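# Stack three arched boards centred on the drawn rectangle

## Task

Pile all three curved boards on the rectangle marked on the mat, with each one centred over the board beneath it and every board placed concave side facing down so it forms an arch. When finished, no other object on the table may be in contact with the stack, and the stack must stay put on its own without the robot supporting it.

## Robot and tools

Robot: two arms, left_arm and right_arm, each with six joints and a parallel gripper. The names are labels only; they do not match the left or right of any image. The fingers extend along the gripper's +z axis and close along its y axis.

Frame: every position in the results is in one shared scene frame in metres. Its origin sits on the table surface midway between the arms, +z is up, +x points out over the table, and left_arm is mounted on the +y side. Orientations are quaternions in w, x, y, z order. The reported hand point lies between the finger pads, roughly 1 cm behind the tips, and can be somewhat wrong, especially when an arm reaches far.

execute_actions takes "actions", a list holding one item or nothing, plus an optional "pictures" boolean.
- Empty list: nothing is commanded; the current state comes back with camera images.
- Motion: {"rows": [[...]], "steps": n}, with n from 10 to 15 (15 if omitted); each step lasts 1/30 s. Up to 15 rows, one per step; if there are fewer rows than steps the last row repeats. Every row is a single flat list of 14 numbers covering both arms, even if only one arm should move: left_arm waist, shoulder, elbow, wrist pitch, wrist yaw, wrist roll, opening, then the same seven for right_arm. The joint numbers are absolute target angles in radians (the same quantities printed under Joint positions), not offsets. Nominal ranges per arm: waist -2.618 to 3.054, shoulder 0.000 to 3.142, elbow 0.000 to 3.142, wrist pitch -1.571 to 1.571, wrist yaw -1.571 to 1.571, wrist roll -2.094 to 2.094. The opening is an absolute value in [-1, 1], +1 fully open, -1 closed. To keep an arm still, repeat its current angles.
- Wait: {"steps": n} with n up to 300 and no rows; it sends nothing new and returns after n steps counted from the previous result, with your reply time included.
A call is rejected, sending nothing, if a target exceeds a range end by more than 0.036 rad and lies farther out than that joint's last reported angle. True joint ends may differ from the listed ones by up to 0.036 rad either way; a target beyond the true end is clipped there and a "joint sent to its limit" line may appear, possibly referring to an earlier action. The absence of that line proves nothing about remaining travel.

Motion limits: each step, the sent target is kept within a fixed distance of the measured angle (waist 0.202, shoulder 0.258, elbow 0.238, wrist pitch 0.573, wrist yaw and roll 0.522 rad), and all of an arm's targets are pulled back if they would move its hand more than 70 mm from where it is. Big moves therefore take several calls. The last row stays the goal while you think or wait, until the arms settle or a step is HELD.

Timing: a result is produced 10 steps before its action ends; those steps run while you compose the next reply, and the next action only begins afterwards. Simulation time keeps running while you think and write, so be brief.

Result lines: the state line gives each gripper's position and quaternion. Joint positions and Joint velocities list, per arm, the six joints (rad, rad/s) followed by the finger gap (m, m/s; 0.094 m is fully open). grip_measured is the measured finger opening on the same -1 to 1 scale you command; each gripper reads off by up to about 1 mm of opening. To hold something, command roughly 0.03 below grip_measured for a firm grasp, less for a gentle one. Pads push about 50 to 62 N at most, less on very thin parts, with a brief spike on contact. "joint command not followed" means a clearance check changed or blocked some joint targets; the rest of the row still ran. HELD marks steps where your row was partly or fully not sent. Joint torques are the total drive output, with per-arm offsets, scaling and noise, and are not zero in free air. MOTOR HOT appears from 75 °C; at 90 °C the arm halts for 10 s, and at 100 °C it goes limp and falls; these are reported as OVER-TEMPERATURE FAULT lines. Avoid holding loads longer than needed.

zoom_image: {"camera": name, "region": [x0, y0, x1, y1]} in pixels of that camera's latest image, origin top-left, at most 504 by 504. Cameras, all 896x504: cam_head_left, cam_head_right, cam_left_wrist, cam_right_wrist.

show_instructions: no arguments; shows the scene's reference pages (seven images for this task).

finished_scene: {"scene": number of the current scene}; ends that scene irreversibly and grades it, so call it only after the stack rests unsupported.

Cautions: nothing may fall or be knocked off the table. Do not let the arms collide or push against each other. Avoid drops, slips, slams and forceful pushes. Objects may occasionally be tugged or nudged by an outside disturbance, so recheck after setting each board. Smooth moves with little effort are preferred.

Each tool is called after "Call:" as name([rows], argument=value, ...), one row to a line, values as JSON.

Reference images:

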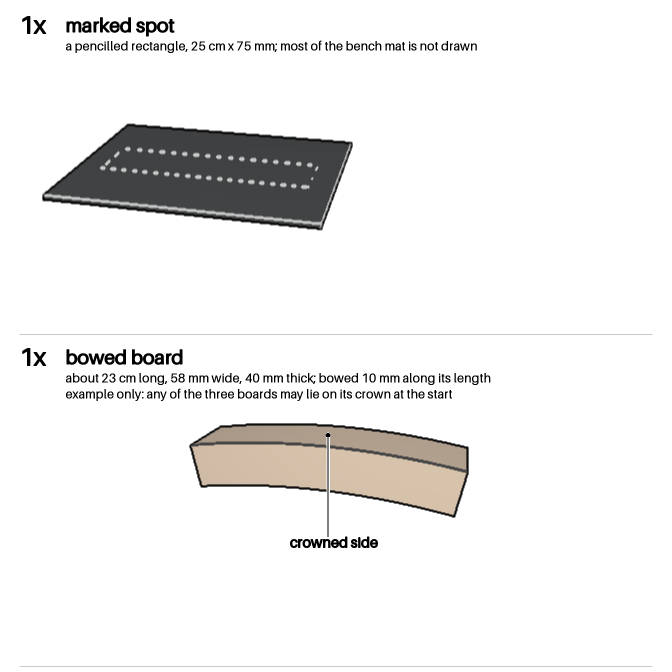

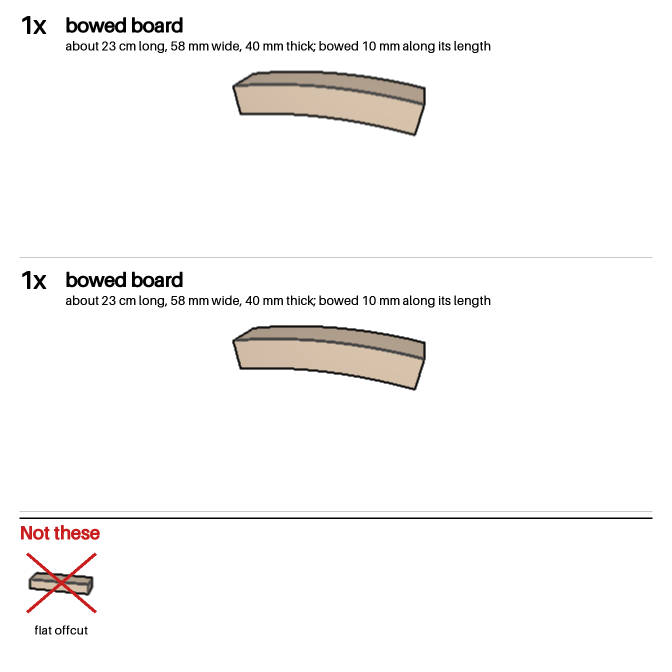

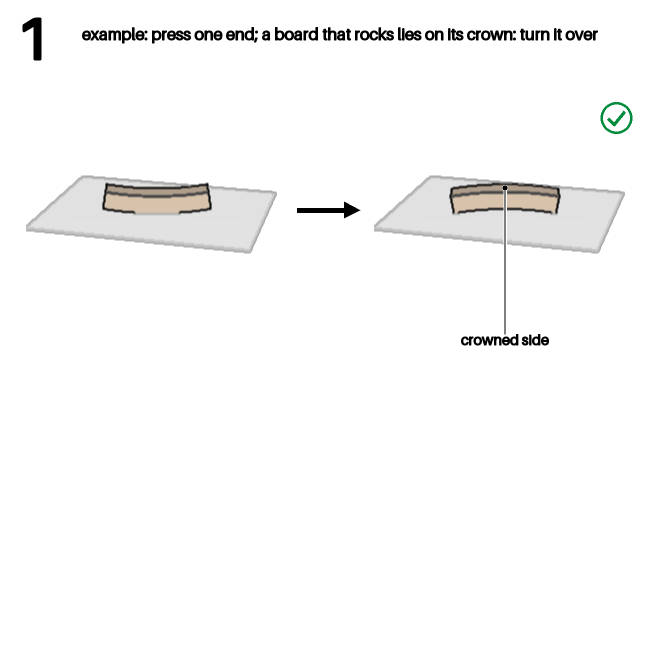

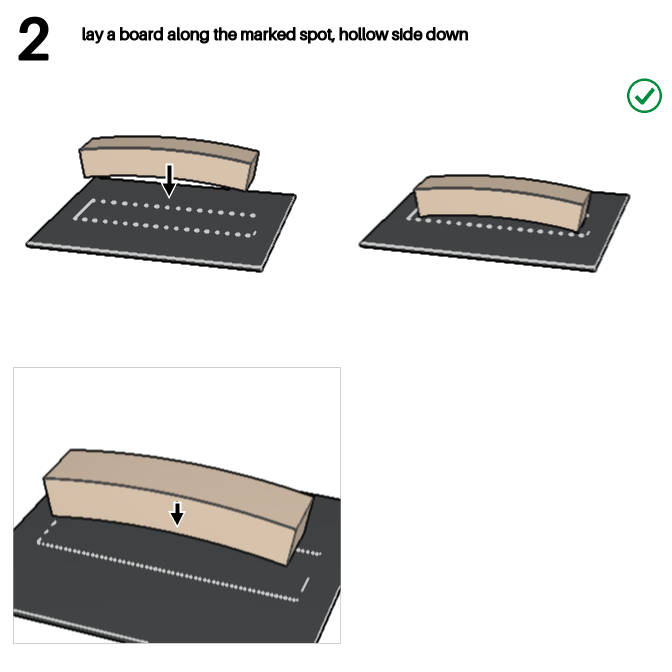

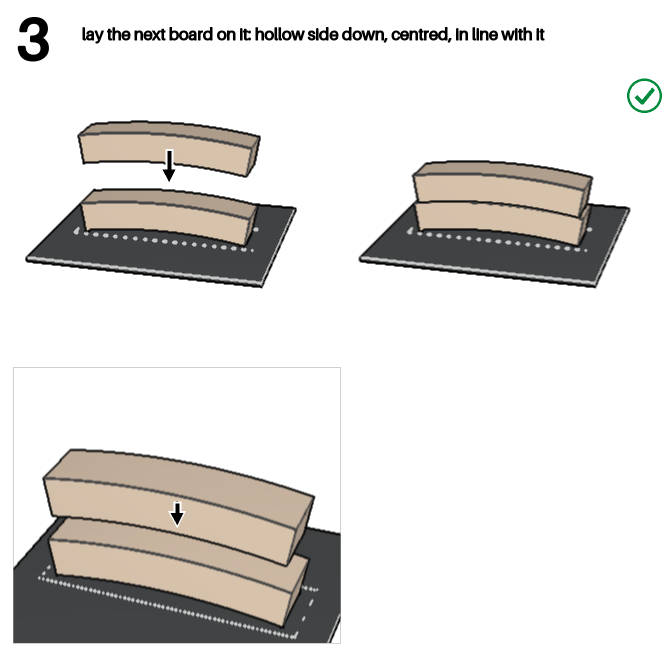

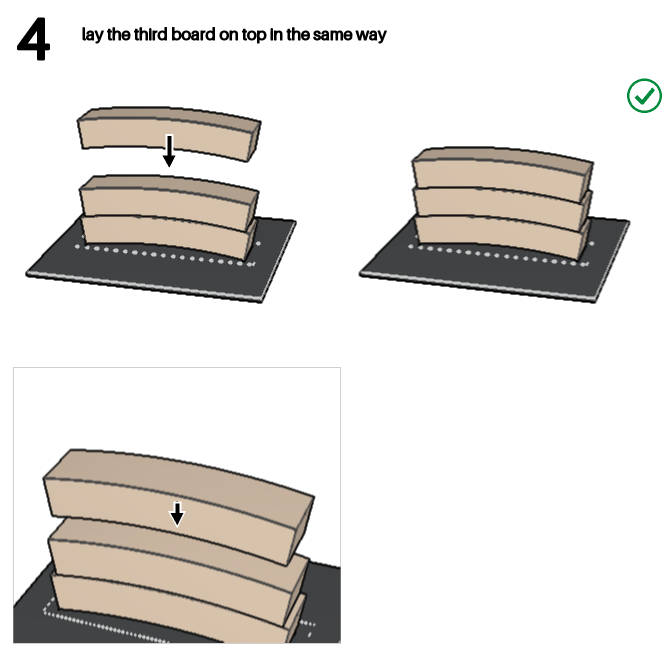

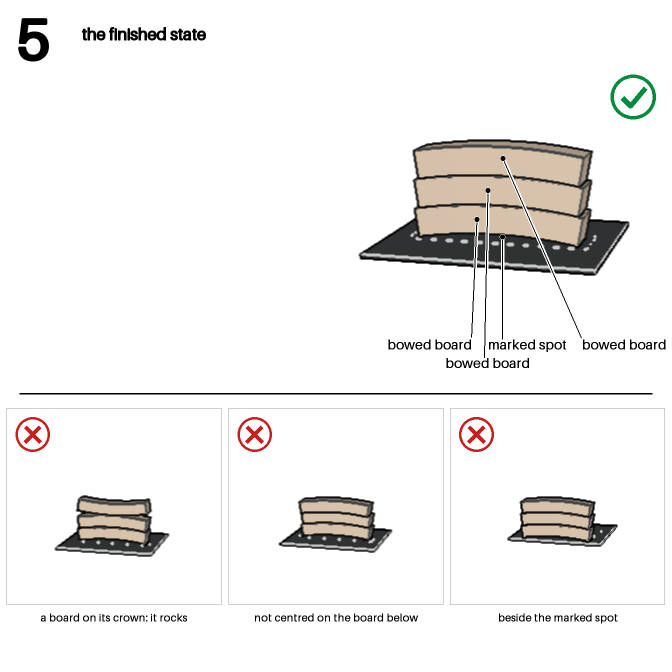

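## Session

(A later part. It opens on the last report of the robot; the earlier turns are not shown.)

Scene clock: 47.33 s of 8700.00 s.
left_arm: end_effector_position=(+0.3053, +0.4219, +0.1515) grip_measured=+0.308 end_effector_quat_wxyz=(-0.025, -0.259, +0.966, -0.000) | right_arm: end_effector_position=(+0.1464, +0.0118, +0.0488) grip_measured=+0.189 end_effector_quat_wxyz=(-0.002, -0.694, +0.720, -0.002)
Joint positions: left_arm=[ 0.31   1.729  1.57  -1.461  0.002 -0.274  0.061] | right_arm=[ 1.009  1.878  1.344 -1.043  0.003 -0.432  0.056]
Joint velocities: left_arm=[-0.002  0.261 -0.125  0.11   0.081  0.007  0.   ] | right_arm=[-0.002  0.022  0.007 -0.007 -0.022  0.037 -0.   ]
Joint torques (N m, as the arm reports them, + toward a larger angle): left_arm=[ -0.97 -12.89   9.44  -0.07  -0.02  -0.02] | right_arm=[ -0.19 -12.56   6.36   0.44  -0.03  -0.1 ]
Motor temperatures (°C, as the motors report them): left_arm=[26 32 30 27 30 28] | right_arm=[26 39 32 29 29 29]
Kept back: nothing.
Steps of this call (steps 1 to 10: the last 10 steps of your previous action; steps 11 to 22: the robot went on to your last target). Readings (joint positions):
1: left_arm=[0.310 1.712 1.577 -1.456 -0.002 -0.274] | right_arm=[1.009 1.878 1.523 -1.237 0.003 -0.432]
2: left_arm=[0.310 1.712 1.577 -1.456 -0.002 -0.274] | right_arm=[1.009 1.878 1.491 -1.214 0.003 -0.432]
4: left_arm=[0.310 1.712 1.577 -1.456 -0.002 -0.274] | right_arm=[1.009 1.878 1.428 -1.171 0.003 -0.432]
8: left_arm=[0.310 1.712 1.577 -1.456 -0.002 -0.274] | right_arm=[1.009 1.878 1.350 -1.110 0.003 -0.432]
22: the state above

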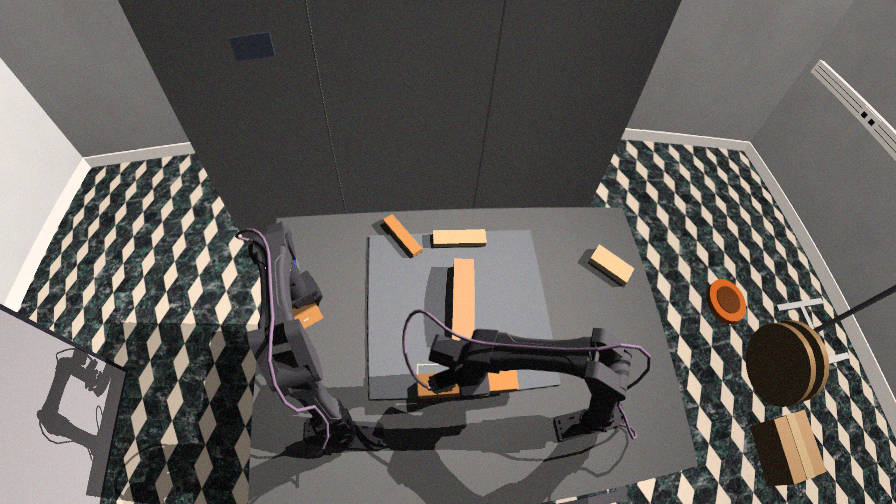

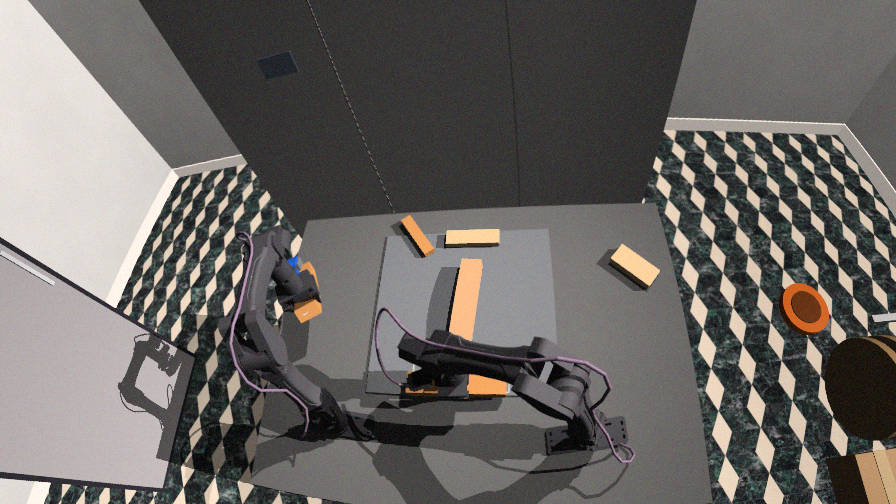

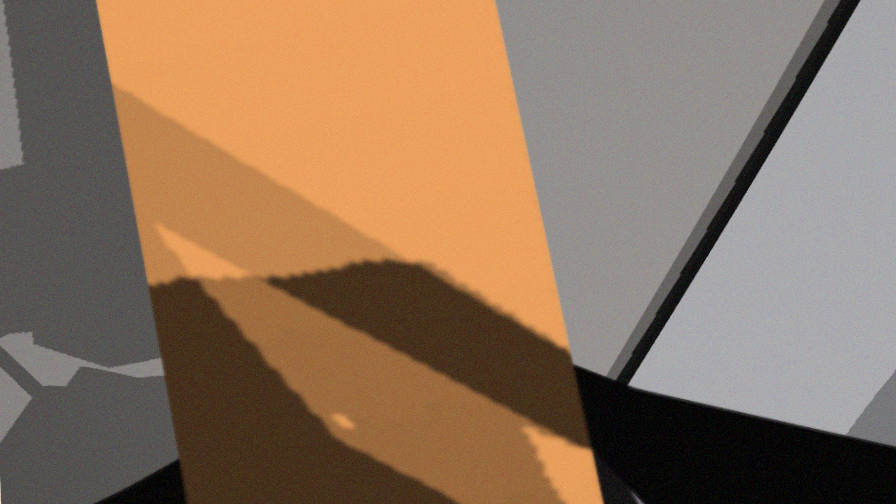

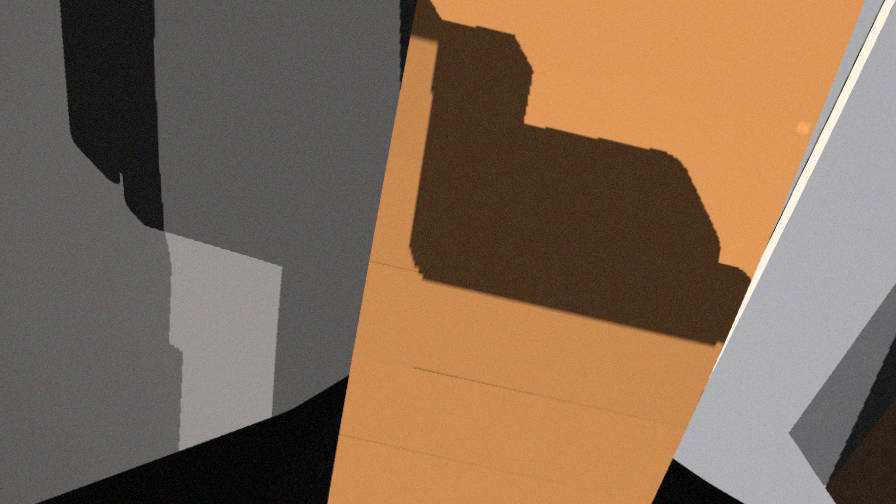

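Call:
execute_actions(actions=[])

Scene clock: 47.47 s of 8700.00 s.
left_arm: end_effector_position=(+0.3068, +0.4219, +0.1467) grip_measured=+0.308 end_effector_quat_wxyz=(-0.028, -0.259, +0.965, -0.001) | right_arm: end_effector_position=(+0.1464, +0.0119, +0.0488) grip_measured=+0.189 end_effector_quat_wxyz=(-0.002, -0.694, +0.720, -0.002)
Joint positions: left_arm=[ 0.309  1.74   1.563 -1.45   0.002 -0.275  0.061] | right_arm=[ 1.009  1.878  1.344 -1.043  0.003 -0.432  0.056]
Joint velocities: left_arm=[-0.002 -0.027 -0.002 -0.066 -0.007 -0.022  0.   ] | right_arm=[-0.002  0.012  0.002  0.007  0.037 -0.007  0.   ]
Joint torques (N m, as the arm reports them, + toward a larger angle): left_arm=[ -0.91 -12.52   9.51  -0.06   0.02   0.  ] | right_arm=[ -0.15 -12.59   6.32   0.45  -0.02  -0.1 ]
Motor temperatures (°C, as the motors report them): left_arm=[26 33 30 27 30 28] | right_arm=[26 39 32 29 29 29]
Kept back: nothing.
Steps of this call (steps 1 to 4: the robot went on to your last target). Readings (joint positions):
1: left_arm=[0.310 1.738 1.565 -1.453 0.002 -0.275] | right_arm=[1.009 1.878 1.344 -1.043 0.003 -0.432]
2: left_arm=[0.310 1.745 1.563 -1.456 0.004 -0.275] | right_arm=[1.009 1.878 1.344 -1.043 0.003 -0.432]
4: the state above

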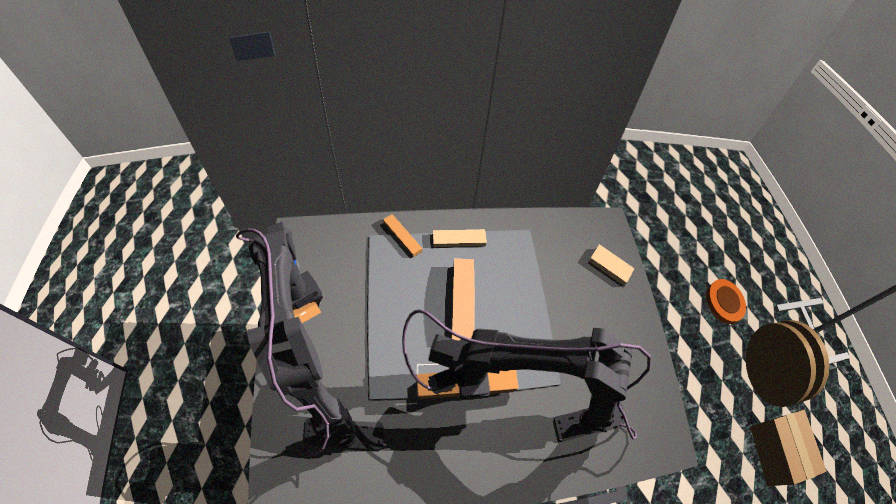

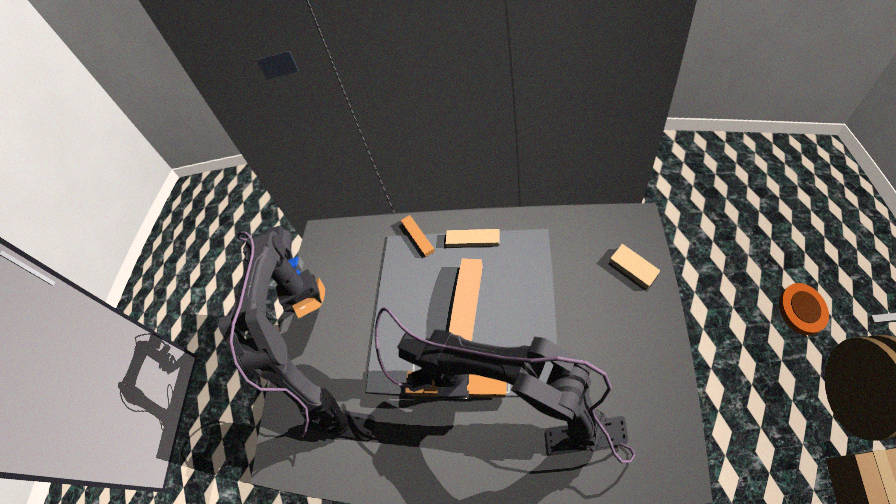

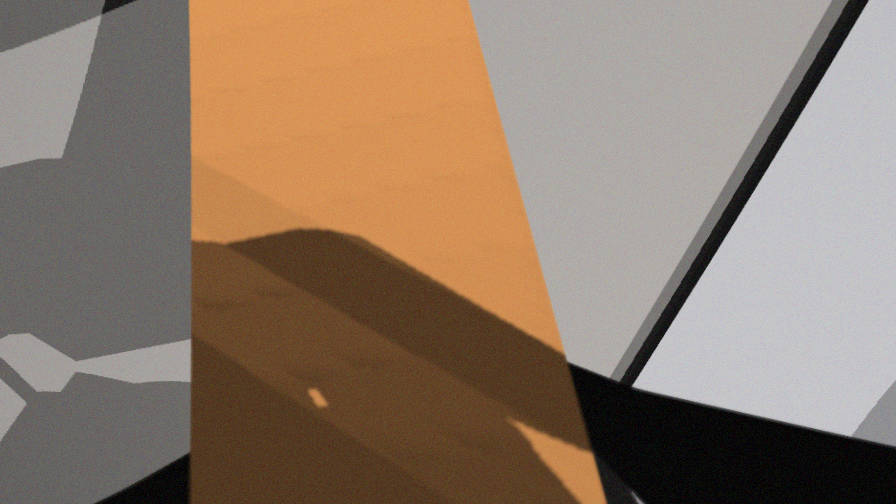

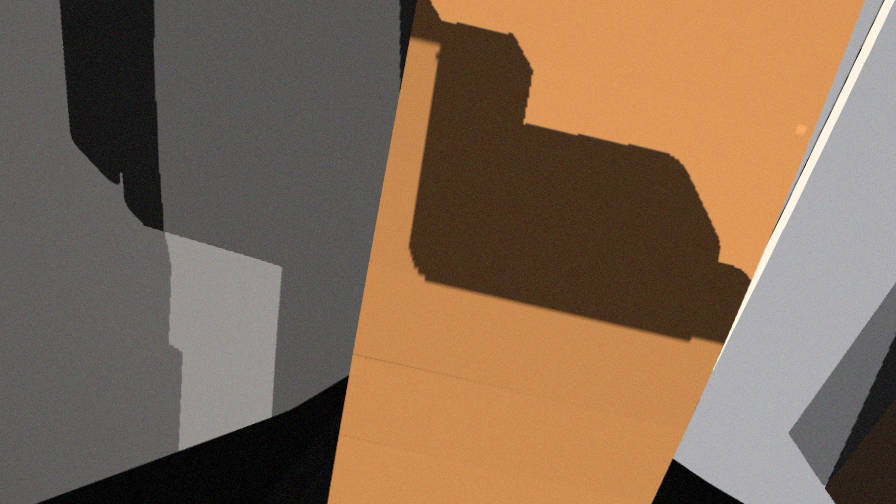

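Call:
zoom_image(camera="cam_head_left", region=[400, 340, 540, 410])

Call:
zoom_image(camera="cam_head_right", region=[390, 340, 530, 410])

Region (400, 340, 540, 410) of cam_head_left's 896x504 image, scaled by 3.600, with more detail than that image has.

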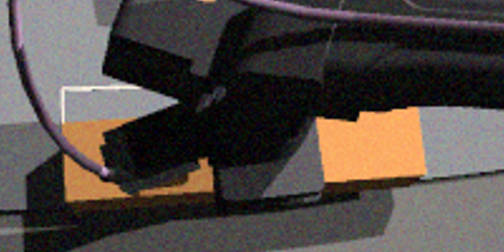

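Region (390, 340, 530, 410) of cam_head_right's 896x504 image, scaled by 3.600, with more detail than that image has.

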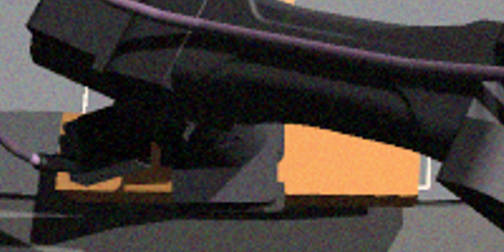

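Call:
execute_actions([
  {"rows": [
[0.30, 1.72, 1.58, -1.45, 0.0, -0.275, 0.25, 0.995, 1.86, 1.37, -1.045, 0.0, -0.46, 0.155],
[0.30, 1.72, 1.58, -1.45, 0.0, -0.275, 0.25, 0.985, 1.86, 1.39, -1.05, 0.0, -0.47, 0.155],
[0.30, 1.72, 1.58, -1.45, 0.0, -0.275, 0.25, 0.975, 1.87, 1.41, -1.055, 0.0, -0.48, 0.155],
[0.30, 1.72, 1.58, -1.45, 0.0, -0.275, 0.25, 0.965, 1.88, 1.42, -1.06, 0.0, -0.49, 0.155],
[0.30, 1.72, 1.58, -1.45, 0.0, -0.275, 0.25, 0.955, 1.89, 1.425, -1.06, 0.0, -0.50, 0.155],
[0.30, 1.72, 1.58, -1.45, 0.0, -0.275, 0.25, 0.945, 1.895, 1.425, -1.06, 0.0, -0.51, 0.155],
[0.30, 1.72, 1.58, -1.45, 0.0, -0.275, 0.25, 0.936, 1.90, 1.425, -1.06, 0.0, -0.515, 0.155],
[0.30, 1.72, 1.58, -1.45, 0.0, -0.275, 0.25, 0.93, 1.905, 1.425, -1.06, 0.0, -0.52, 0.155]
], "steps": 12},
])

Call:
execute_actions([
  {"steps": 22},
], pictures=true)

Scene clock: 50.00 s of 8700.00 s.
left_arm: end_effector_position=(+0.3067, +0.4228, +0.1501) grip_measured=+0.308 end_effector_quat_wxyz=(-0.021, -0.259, +0.966, +0.002) | right_arm: end_effector_position=(+0.1469, +0.0118, +0.0488) grip_measured=+0.189 end_effector_quat_wxyz=(-0.002, -0.696, +0.718, -0.002)
Joint positions: left_arm=[ 0.309  1.728  1.563 -1.448 -0.003 -0.275  0.061] | right_arm=[ 1.008  1.878  1.344 -1.042  0.003 -0.44   0.056]
Joint velocities: left_arm=[-0.012  0.032 -0.002  0.022  0.007 -0.007 -0.001] | right_arm=[-0.037  0.022  0.007 -0.081 -0.037 -0.095  0.001]
Joint torques (N m, as the arm reports them, + toward a larger angle): left_arm=[-0.7  -8.71  8.06  0.01  0.06  0.01] | right_arm=[ -1.51 -12.54  10.1    0.18  -0.01  -0.09]
Motor temperatures (°C, as the motors report them): left_arm=[26 33 30 27 30 28] | right_arm=[26 39 32 29 29 29]
Steps of this call (steps 1 to 30: the robot went on to your last target; steps 31 to 74: nothing new was sent; steps 75 to 76: the first 2 steps of this action). Readings (joint positions):
75: left_arm=[0.309 1.728 1.563 -1.448 -0.003 -0.275] | right_arm=[1.009 1.878 1.344 -1.042 0.003 -0.435]
76: the state above

Scene clock: 50.73 s of 8700.00 s.
left_arm: end_effector_position=(+0.3067, +0.4228, +0.1501) grip_measured=+0.308 end_effector_quat_wxyz=(-0.021, -0.259, +0.966, +0.002) | right_arm: end_effector_position=(+0.1750, +0.0062, +0.0486) grip_measured=+0.189 end_effector_quat_wxyz=(-0.002, -0.695, +0.719, -0.005)
Joint positions: left_arm=[ 0.309  1.728  1.563 -1.448 -0.003 -0.275  0.061] | right_arm=[ 0.931  1.911  1.388 -1.055  0.009 -0.511  0.056]
Joint velocities: left_arm=[ 0.002  0.002  0.002 -0.007  0.037  0.037 -0.001] | right_arm=[-0.017 -0.002 -0.022 -0.037  0.007  0.007  0.001]
Joint torques (N m, as the arm reports them, + toward a larger angle): left_arm=[-0.79 -8.82  7.99 -0.01 -0.01  0.01] | right_arm=[ -0.19 -11.89   9.36   0.19  -0.08  -0.09]
Motor temperatures (°C, as the motors report them): left_arm=[26 33 30 27 30 28] | right_arm=[26 38 32 29 29 29]
Kept back: nothing.
Steps of this call (steps 1 to 10: the last 10 steps of your previous action; steps 11 to 22: the robot went on to your last target). Readings (joint positions):
1: left_arm=[0.309 1.728 1.563 -1.448 -0.003 -0.275] | right_arm=[1.005 1.878 1.347 -1.045 0.002 -0.446]
2: left_arm=[0.309 1.728 1.563 -1.448 -0.003 -0.275] | right_arm=[0.999 1.880 1.354 -1.050 0.002 -0.453]
4: left_arm=[0.309 1.728 1.563 -1.448 -0.003 -0.275] | right_arm=[0.981 1.887 1.373 -1.054 0.002 -0.469]
8: left_arm=[0.309 1.728 1.563 -1.448 -0.003 -0.275] | right_arm=[0.940 1.900 1.388 -1.054 0.005 -0.493]
22: the state above

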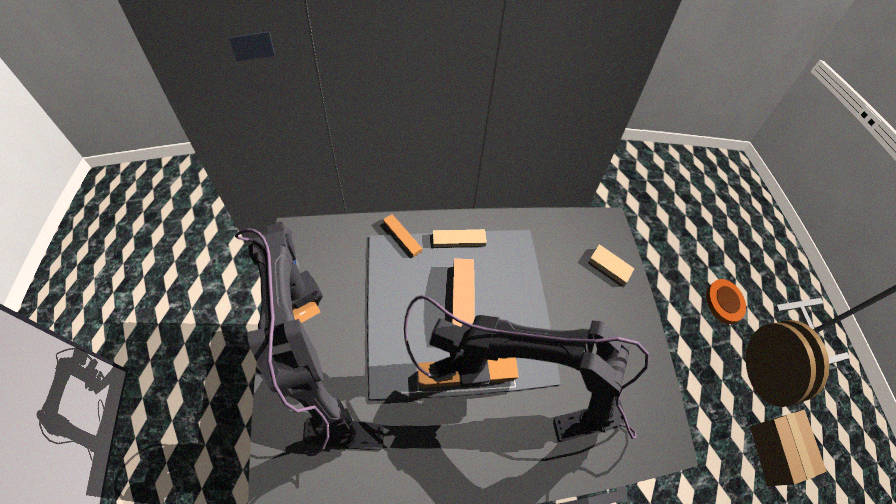

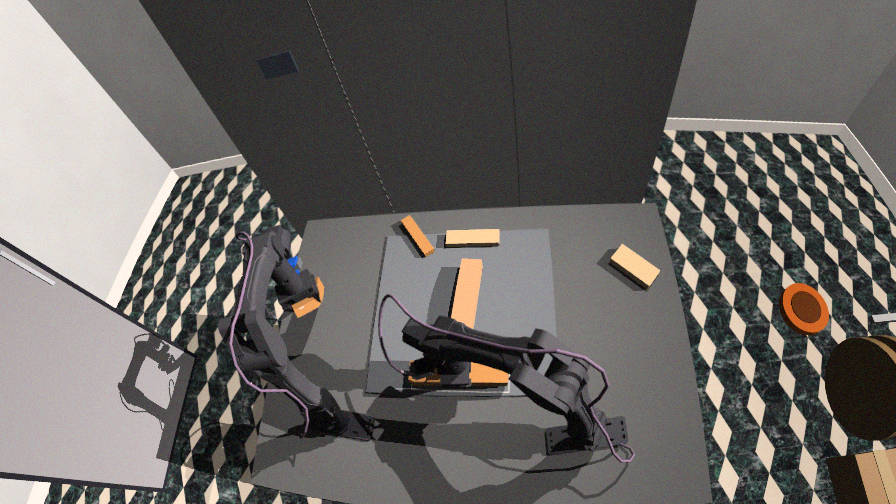

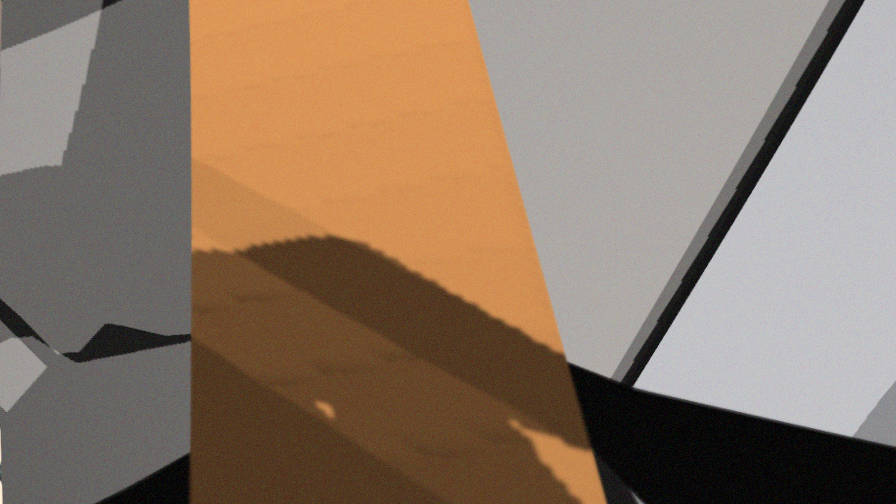

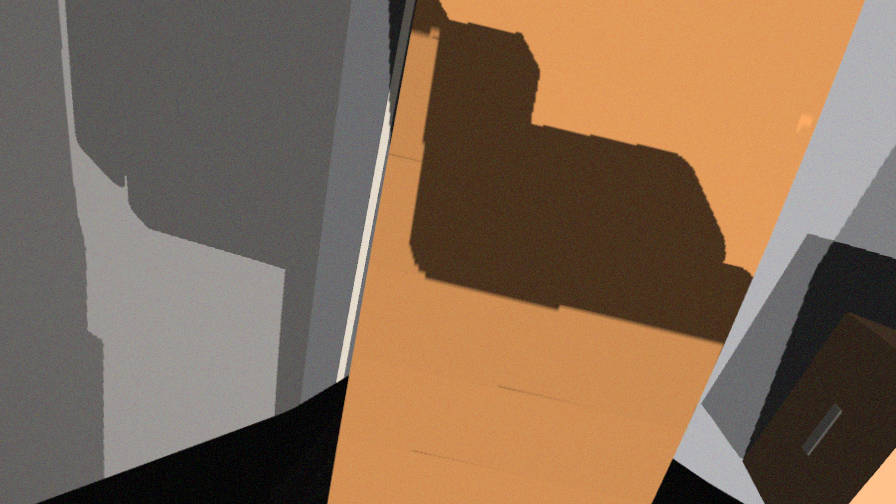

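Call:
zoom_image(camera="cam_head_left", region=[400, 340, 540, 410])

Call:
zoom_image(camera="cam_head_right", region=[390, 340, 530, 410])

Region (400, 340, 540, 410) of cam_head_left's 896x504 image, scaled by 3.600, with more detail than that image has.

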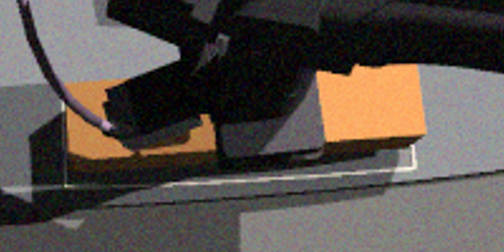

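Region (390, 340, 530, 410) of cam_head_right's 896x504 image, scaled by 3.600, with more detail than that image has.

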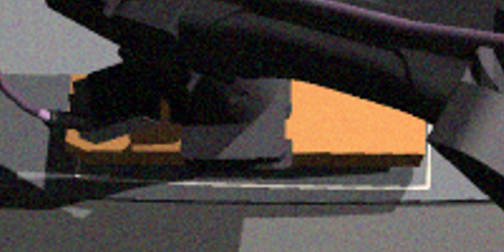

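Call:
execute_actions([
  {"rows": [
[0.30, 1.72, 1.58, -1.45, 0.0, -0.275, 0.25, 0.93, 1.90, 1.40, -1.04, -0.01, -0.495, 0.155],
[0.30, 1.72, 1.58, -1.45, 0.0, -0.275, 0.25, 0.93, 1.90, 1.39, -1.03, -0.01, -0.485, 0.155],
[0.30, 1.72, 1.58, -1.45, 0.0, -0.275, 0.25, 0.93, 1.90, 1.383, -1.02, -0.01, -0.478, 0.155],
[0.30, 1.72, 1.58, -1.45, 0.0, -0.275, 0.25, 0.93, 1.90, 1.377, -1.01, -0.01, -0.478, 0.155],
[0.30, 1.72, 1.58, -1.45, 0.0, -0.275, 0.25, 0.93, 1.90, 1.371, -1.0, -0.01, -0.478, 0.155],
[0.30, 1.72, 1.58, -1.45, 0.0, -0.275, 0.25, 0.93, 1.90, 1.366, -0.992, -0.01, -0.478, 0.155],
[0.30, 1.72, 1.58, -1.45, 0.0, -0.275, 0.25, 0.93, 1.90, 1.361, -0.986, -0.01, -0.478, 0.155],
[0.30, 1.72, 1.58, -1.45, 0.0, -0.275, 0.25, 0.93, 1.90, 1.356, -0.982, -0.01, -0.478, 0.155],
[0.30, 1.72, 1.58, -1.45, 0.0, -0.275, 0.25, 0.93, 1.90, 1.352, -0.98, -0.01, -0.478, 0.155],
[0.30, 1.72, 1.58, -1.45, 0.0, -0.275, 0.25, 0.93, 1.90, 1.348, -0.98, -0.01, -0.478, 0.155],
[0.30, 1.72, 1.58, -1.45, 0.0, -0.275, 0.25, 0.93, 1.90, 1.345, -0.98, -0.01, -0.478, 0.155],
[0.30, 1.72, 1.58, -1.45, 0.0, -0.275, 0.25, 0.93, 1.90, 1.342, -0.98, -0.01, -0.478, 0.155]
], "steps": 15},
])

Call:
execute_actions([
  {"steps": 20},
], pictures=true)

Scene clock: 53.87 s of 8700.00 s.
left_arm: end_effector_position=(+0.3067, +0.4228, +0.1501) grip_measured=+0.308 end_effector_quat_wxyz=(-0.021, -0.259, +0.966, +0.002) | right_arm: end_effector_position=(+0.1759, +0.0085, +0.0486) grip_measured=+0.189 end_effector_quat_wxyz=(+0.002, -0.690, +0.724, -0.003)
Joint positions: left_arm=[ 0.309  1.728  1.563 -1.448 -0.003 -0.275  0.061] | right_arm=[ 0.931  1.911  1.388 -1.045  0.006 -0.498  0.056]
Joint velocities: left_arm=[-0.007 -0.002  0.007 -0.066 -0.007 -0.022  0.   ] | right_arm=[ 0.012 -0.002  0.007  0.154 -0.081  0.081 -0.   ]
Joint torques (N m, as the arm reports them, + toward a larger angle): left_arm=[-0.77 -8.82  7.97  0.01  0.02  0.01] | right_arm=[ -0.06 -12.36   4.85   0.53  -0.15   0.08]
Motor temperatures (°C, as the motors report them): left_arm=[26 33 30 27 30 28] | right_arm=[26 38 33 29 29 29]
Steps of this call (steps 1 to 15: the robot went on to your last target; steps 16 to 89: nothing new was sent; steps 90 to 94: the first 5 steps of this action). Readings (joint positions):
90: left_arm=[0.309 1.728 1.563 -1.448 -0.003 -0.275] | right_arm=[0.931 1.911 1.388 -1.055 0.008 -0.511]
91: left_arm=[0.309 1.728 1.563 -1.448 -0.003 -0.275] | right_arm=[0.931 1.911 1.388 -1.054 0.008 -0.508]
93: left_arm=[0.309 1.728 1.563 -1.448 -0.003 -0.275] | right_arm=[0.931 1.911 1.388 -1.049 0.006 -0.500]
94: the state above

Scene clock: 54.53 s of 8700.00 s.
left_arm: end_effector_position=(+0.3067, +0.4228, +0.1501) grip_measured=+0.308 end_effector_quat_wxyz=(-0.021, -0.259, +0.966, +0.002) | right_arm: end_effector_position=(+0.1750, +0.0077, +0.0393) grip_measured=+0.189 end_effector_quat_wxyz=(+0.005, -0.686, +0.728, -0.001)
Joint positions: left_arm=[ 0.309  1.728  1.563 -1.448 -0.003 -0.275  0.061] | right_arm=[ 0.931  1.911  1.349 -0.999  0.004 -0.486  0.056]
Joint velocities: left_arm=[-0.012  0.002  0.012  0.007  0.007 -0.051 -0.   ] | right_arm=[-0.002 -0.012 -0.012  0.022 -0.022 -0.007 -0.001]
Joint torques (N m, as the arm reports them, + toward a larger angle): left_arm=[-0.69 -8.76  7.99 -0.02  0.    0.06] | right_arm=[ -0.06 -12.33   5.68   0.51  -0.13   0.08]
Motor temperatures (°C, as the motors report them): left_arm=[26 33 30 27 30 28] | right_arm=[26 38 33 29 29 29]
Kept back: nothing.
Steps of this call (steps 1 to 10: the last 10 steps of your previous action; steps 11 to 20: the robot went on to your last target). Readings (joint positions):
1: left_arm=[0.309 1.728 1.563 -1.448 -0.003 -0.275] | right_arm=[0.931 1.911 1.386 -1.038 0.006 -0.495]
2: left_arm=[0.309 1.728 1.563 -1.448 -0.003 -0.275] | right_arm=[0.931 1.911 1.383 -1.029 0.005 -0.493]
4: left_arm=[0.309 1.728 1.563 -1.448 -0.003 -0.275] | right_arm=[0.931 1.911 1.373 -1.014 0.004 -0.491]
8: left_arm=[0.309 1.728 1.563 -1.448 -0.003 -0.275] | right_arm=[0.931 1.911 1.354 -1.004 0.004 -0.488]
20: the state above

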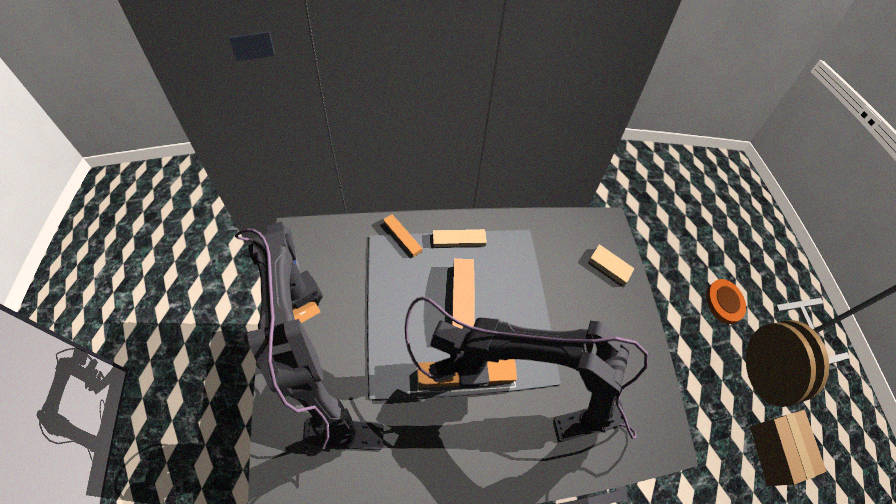

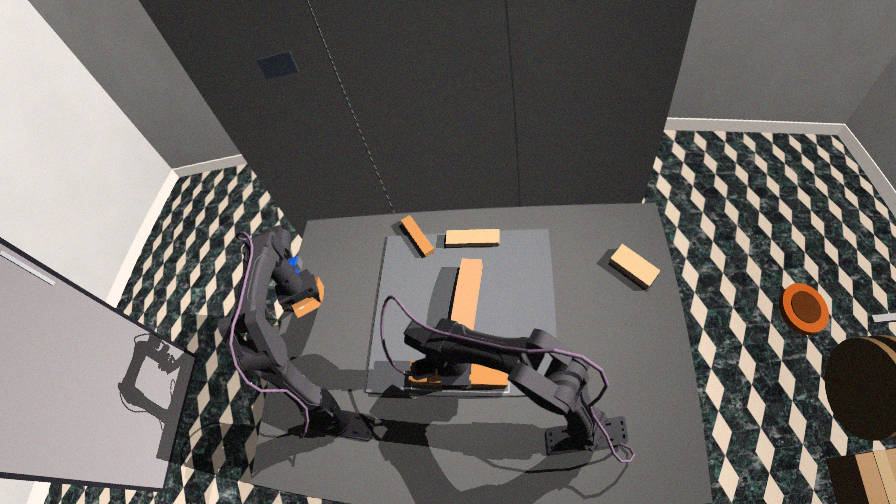

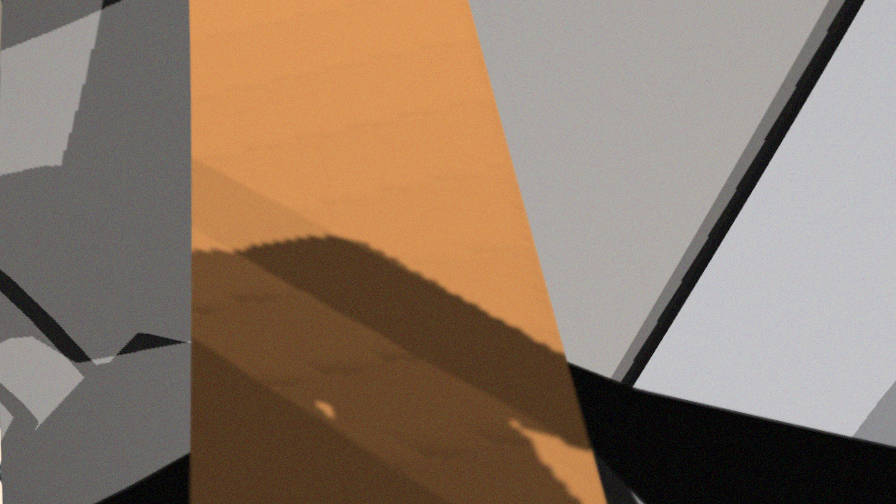

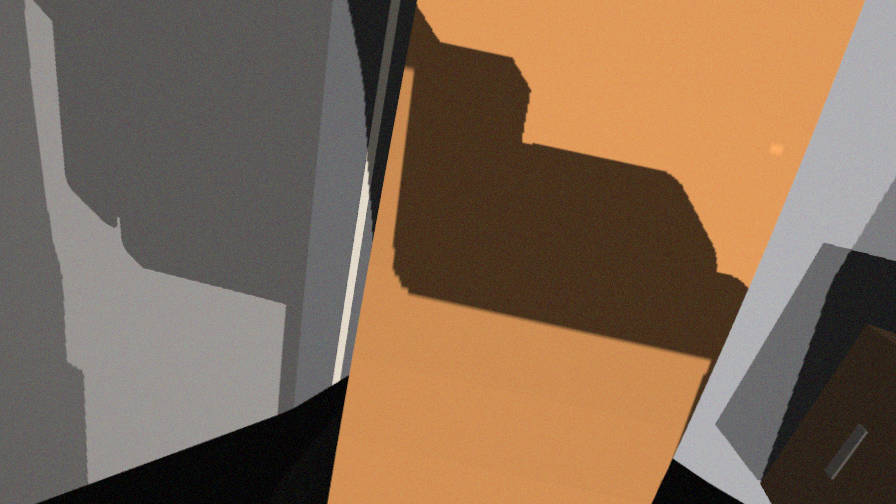

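Call:
zoom_image(camera="cam_head_left", region=[400, 340, 540, 410])

Call:
zoom_image(camera="cam_head_right", region=[390, 340, 530, 410])

Region (400, 340, 540, 410) of cam_head_left's 896x504 image, scaled by 3.600, with more detail than that image has.

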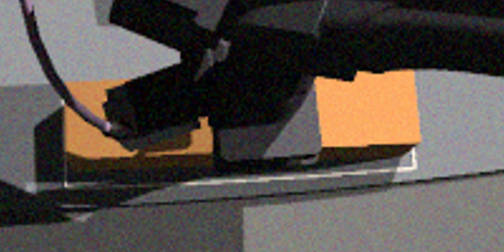

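Region (390, 340, 530, 410) of cam_head_right's 896x504 image, scaled by 3.600, with more detail than that image has.

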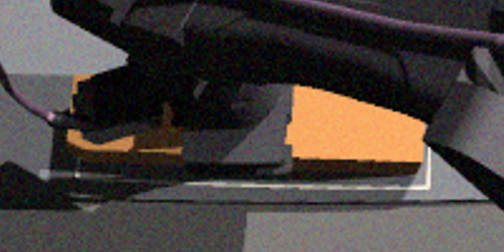

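Call:
execute_actions([
  {"rows": [
[0.30, 1.72, 1.58, -1.45, 0.0, -0.275, 0.25, 0.93, 1.90, 1.336, -0.98, -0.01, -0.478, 0.155],
[0.30, 1.72, 1.58, -1.45, 0.0, -0.275, 0.25, 0.93, 1.90, 1.331, -0.98, -0.01, -0.478, 0.155],
[0.30, 1.72, 1.58, -1.45, 0.0, -0.275, 0.25, 0.93, 1.90, 1.327, -0.98, -0.01, -0.478, 0.155],
[0.30, 1.72, 1.58, -1.45, 0.0, -0.275, 0.25, 0.93, 1.90, 1.324, -0.98, -0.01, -0.478, 0.155]
], "steps": 10},
])

Call:
execute_actions([
  {"steps": 14},
])

Scene clock: 55.43 s of 8700.00 s.
left_arm: end_effector_position=(+0.3067, +0.4228, +0.1501) grip_measured=+0.308 end_effector_quat_wxyz=(-0.021, -0.259, +0.966, +0.002) | right_arm: end_effector_position=(+0.1750, +0.0077, +0.0393) grip_measured=+0.189 end_effector_quat_wxyz=(+0.005, -0.686, +0.728, -0.001)
Joint positions: left_arm=[ 0.309  1.728  1.563 -1.448 -0.003 -0.275  0.061] | right_arm=[ 0.931  1.911  1.349 -0.999  0.004 -0.486  0.056]
Joint velocities: left_arm=[-0.007  0.002  0.002 -0.051  0.022 -0.081 -0.   ] | right_arm=[-0.017 -0.007  0.002 -0.051  0.022  0.051 -0.001]
Joint torques (N m, as the arm reports them, + toward a larger angle): left_arm=[-0.64 -8.83  7.99 -0.01  0.02  0.01] | right_arm=[ -0.07 -12.33   5.66   0.5   -0.15   0.07]
Motor temperatures (°C, as the motors report them): left_arm=[26 32 30 27 30 28] | right_arm=[26 38 32 29 29 29]
Kept back: the last 10 steps of this action.
Steps of this call (steps 1 to 15: the robot went on to your last target; steps 16 to 27: nothing new was sent). Readings (joint positions):
1: left_arm=[0.309 1.728 1.563 -1.448 -0.003 -0.275] | right_arm=[0.931 1.911 1.349 -0.999 0.004 -0.486]
2: left_arm=[0.309 1.728 1.563 -1.448 -0.003 -0.275] | right_arm=[0.931 1.911 1.349 -0.999 0.004 -0.486]
4: left_arm=[0.309 1.728 1.563 -1.448 -0.003 -0.275] | right_arm=[0.931 1.911 1.349 -0.999 0.004 -0.486]
8: left_arm=[0.309 1.728 1.563 -1.448 -0.003 -0.275] | right_arm=[0.931 1.911 1.349 -0.999 0.004 -0.486]
27: the state above

Scene clock: 55.90 s of 8700.00 s.
left_arm: end_effector_position=(+0.3067, +0.4228, +0.1501) grip_measured=+0.308 end_effector_quat_wxyz=(-0.021, -0.259, +0.966, +0.002) | right_arm: end_effector_position=(+0.1741, +0.0064, +0.0366) grip_measured=+0.189 end_effector_quat_wxyz=(+0.004, -0.685, +0.728, -0.001)
Joint positions: left_arm=[ 0.309  1.728  1.563 -1.448 -0.003 -0.275  0.061] | right_arm=[ 0.931  1.911  1.338 -0.991  0.004 -0.486  0.056]
Joint velocities: left_arm=[-0.017 -0.002 -0.022 -0.051 -0.007  0.037 -0.   ] | right_arm=[-0.012  0.002  0.002  0.066  0.022 -0.125  0.001]
Joint torques (N m, as the arm reports them, + toward a larger angle): left_arm=[-0.7  -8.97  8.01  0.02  0.03 -0.03] | right_arm=[ -0.05 -12.3    5.01   0.41  -0.12   0.08]
Motor temperatures (°C, as the motors report them): left_arm=[26 32 30 27 30 28] | right_arm=[26 38 32 29 29 29]
Kept back: nothing.
Steps of this call (steps 1 to 10: the last 10 steps of your previous action; steps 11 to 14: the robot went on to your last target). Readings (joint positions):
1: left_arm=[0.309 1.728 1.563 -1.448 -0.003 -0.275] | right_arm=[0.931 1.911 1.349 -0.999 0.004 -0.486]
2: left_arm=[0.309 1.728 1.563 -1.448 -0.003 -0.275] | right_arm=[0.931 1.911 1.349 -0.999 0.004 -0.486]
4: left_arm=[0.309 1.728 1.563 -1.448 -0.003 -0.275] | right_arm=[0.931 1.911 1.345 -0.995 0.004 -0.486]
8: left_arm=[0.309 1.728 1.563 -1.448 -0.003 -0.275] | right_arm=[0.931 1.911 1.338 -0.991 0.004 -0.486]
14: the state above


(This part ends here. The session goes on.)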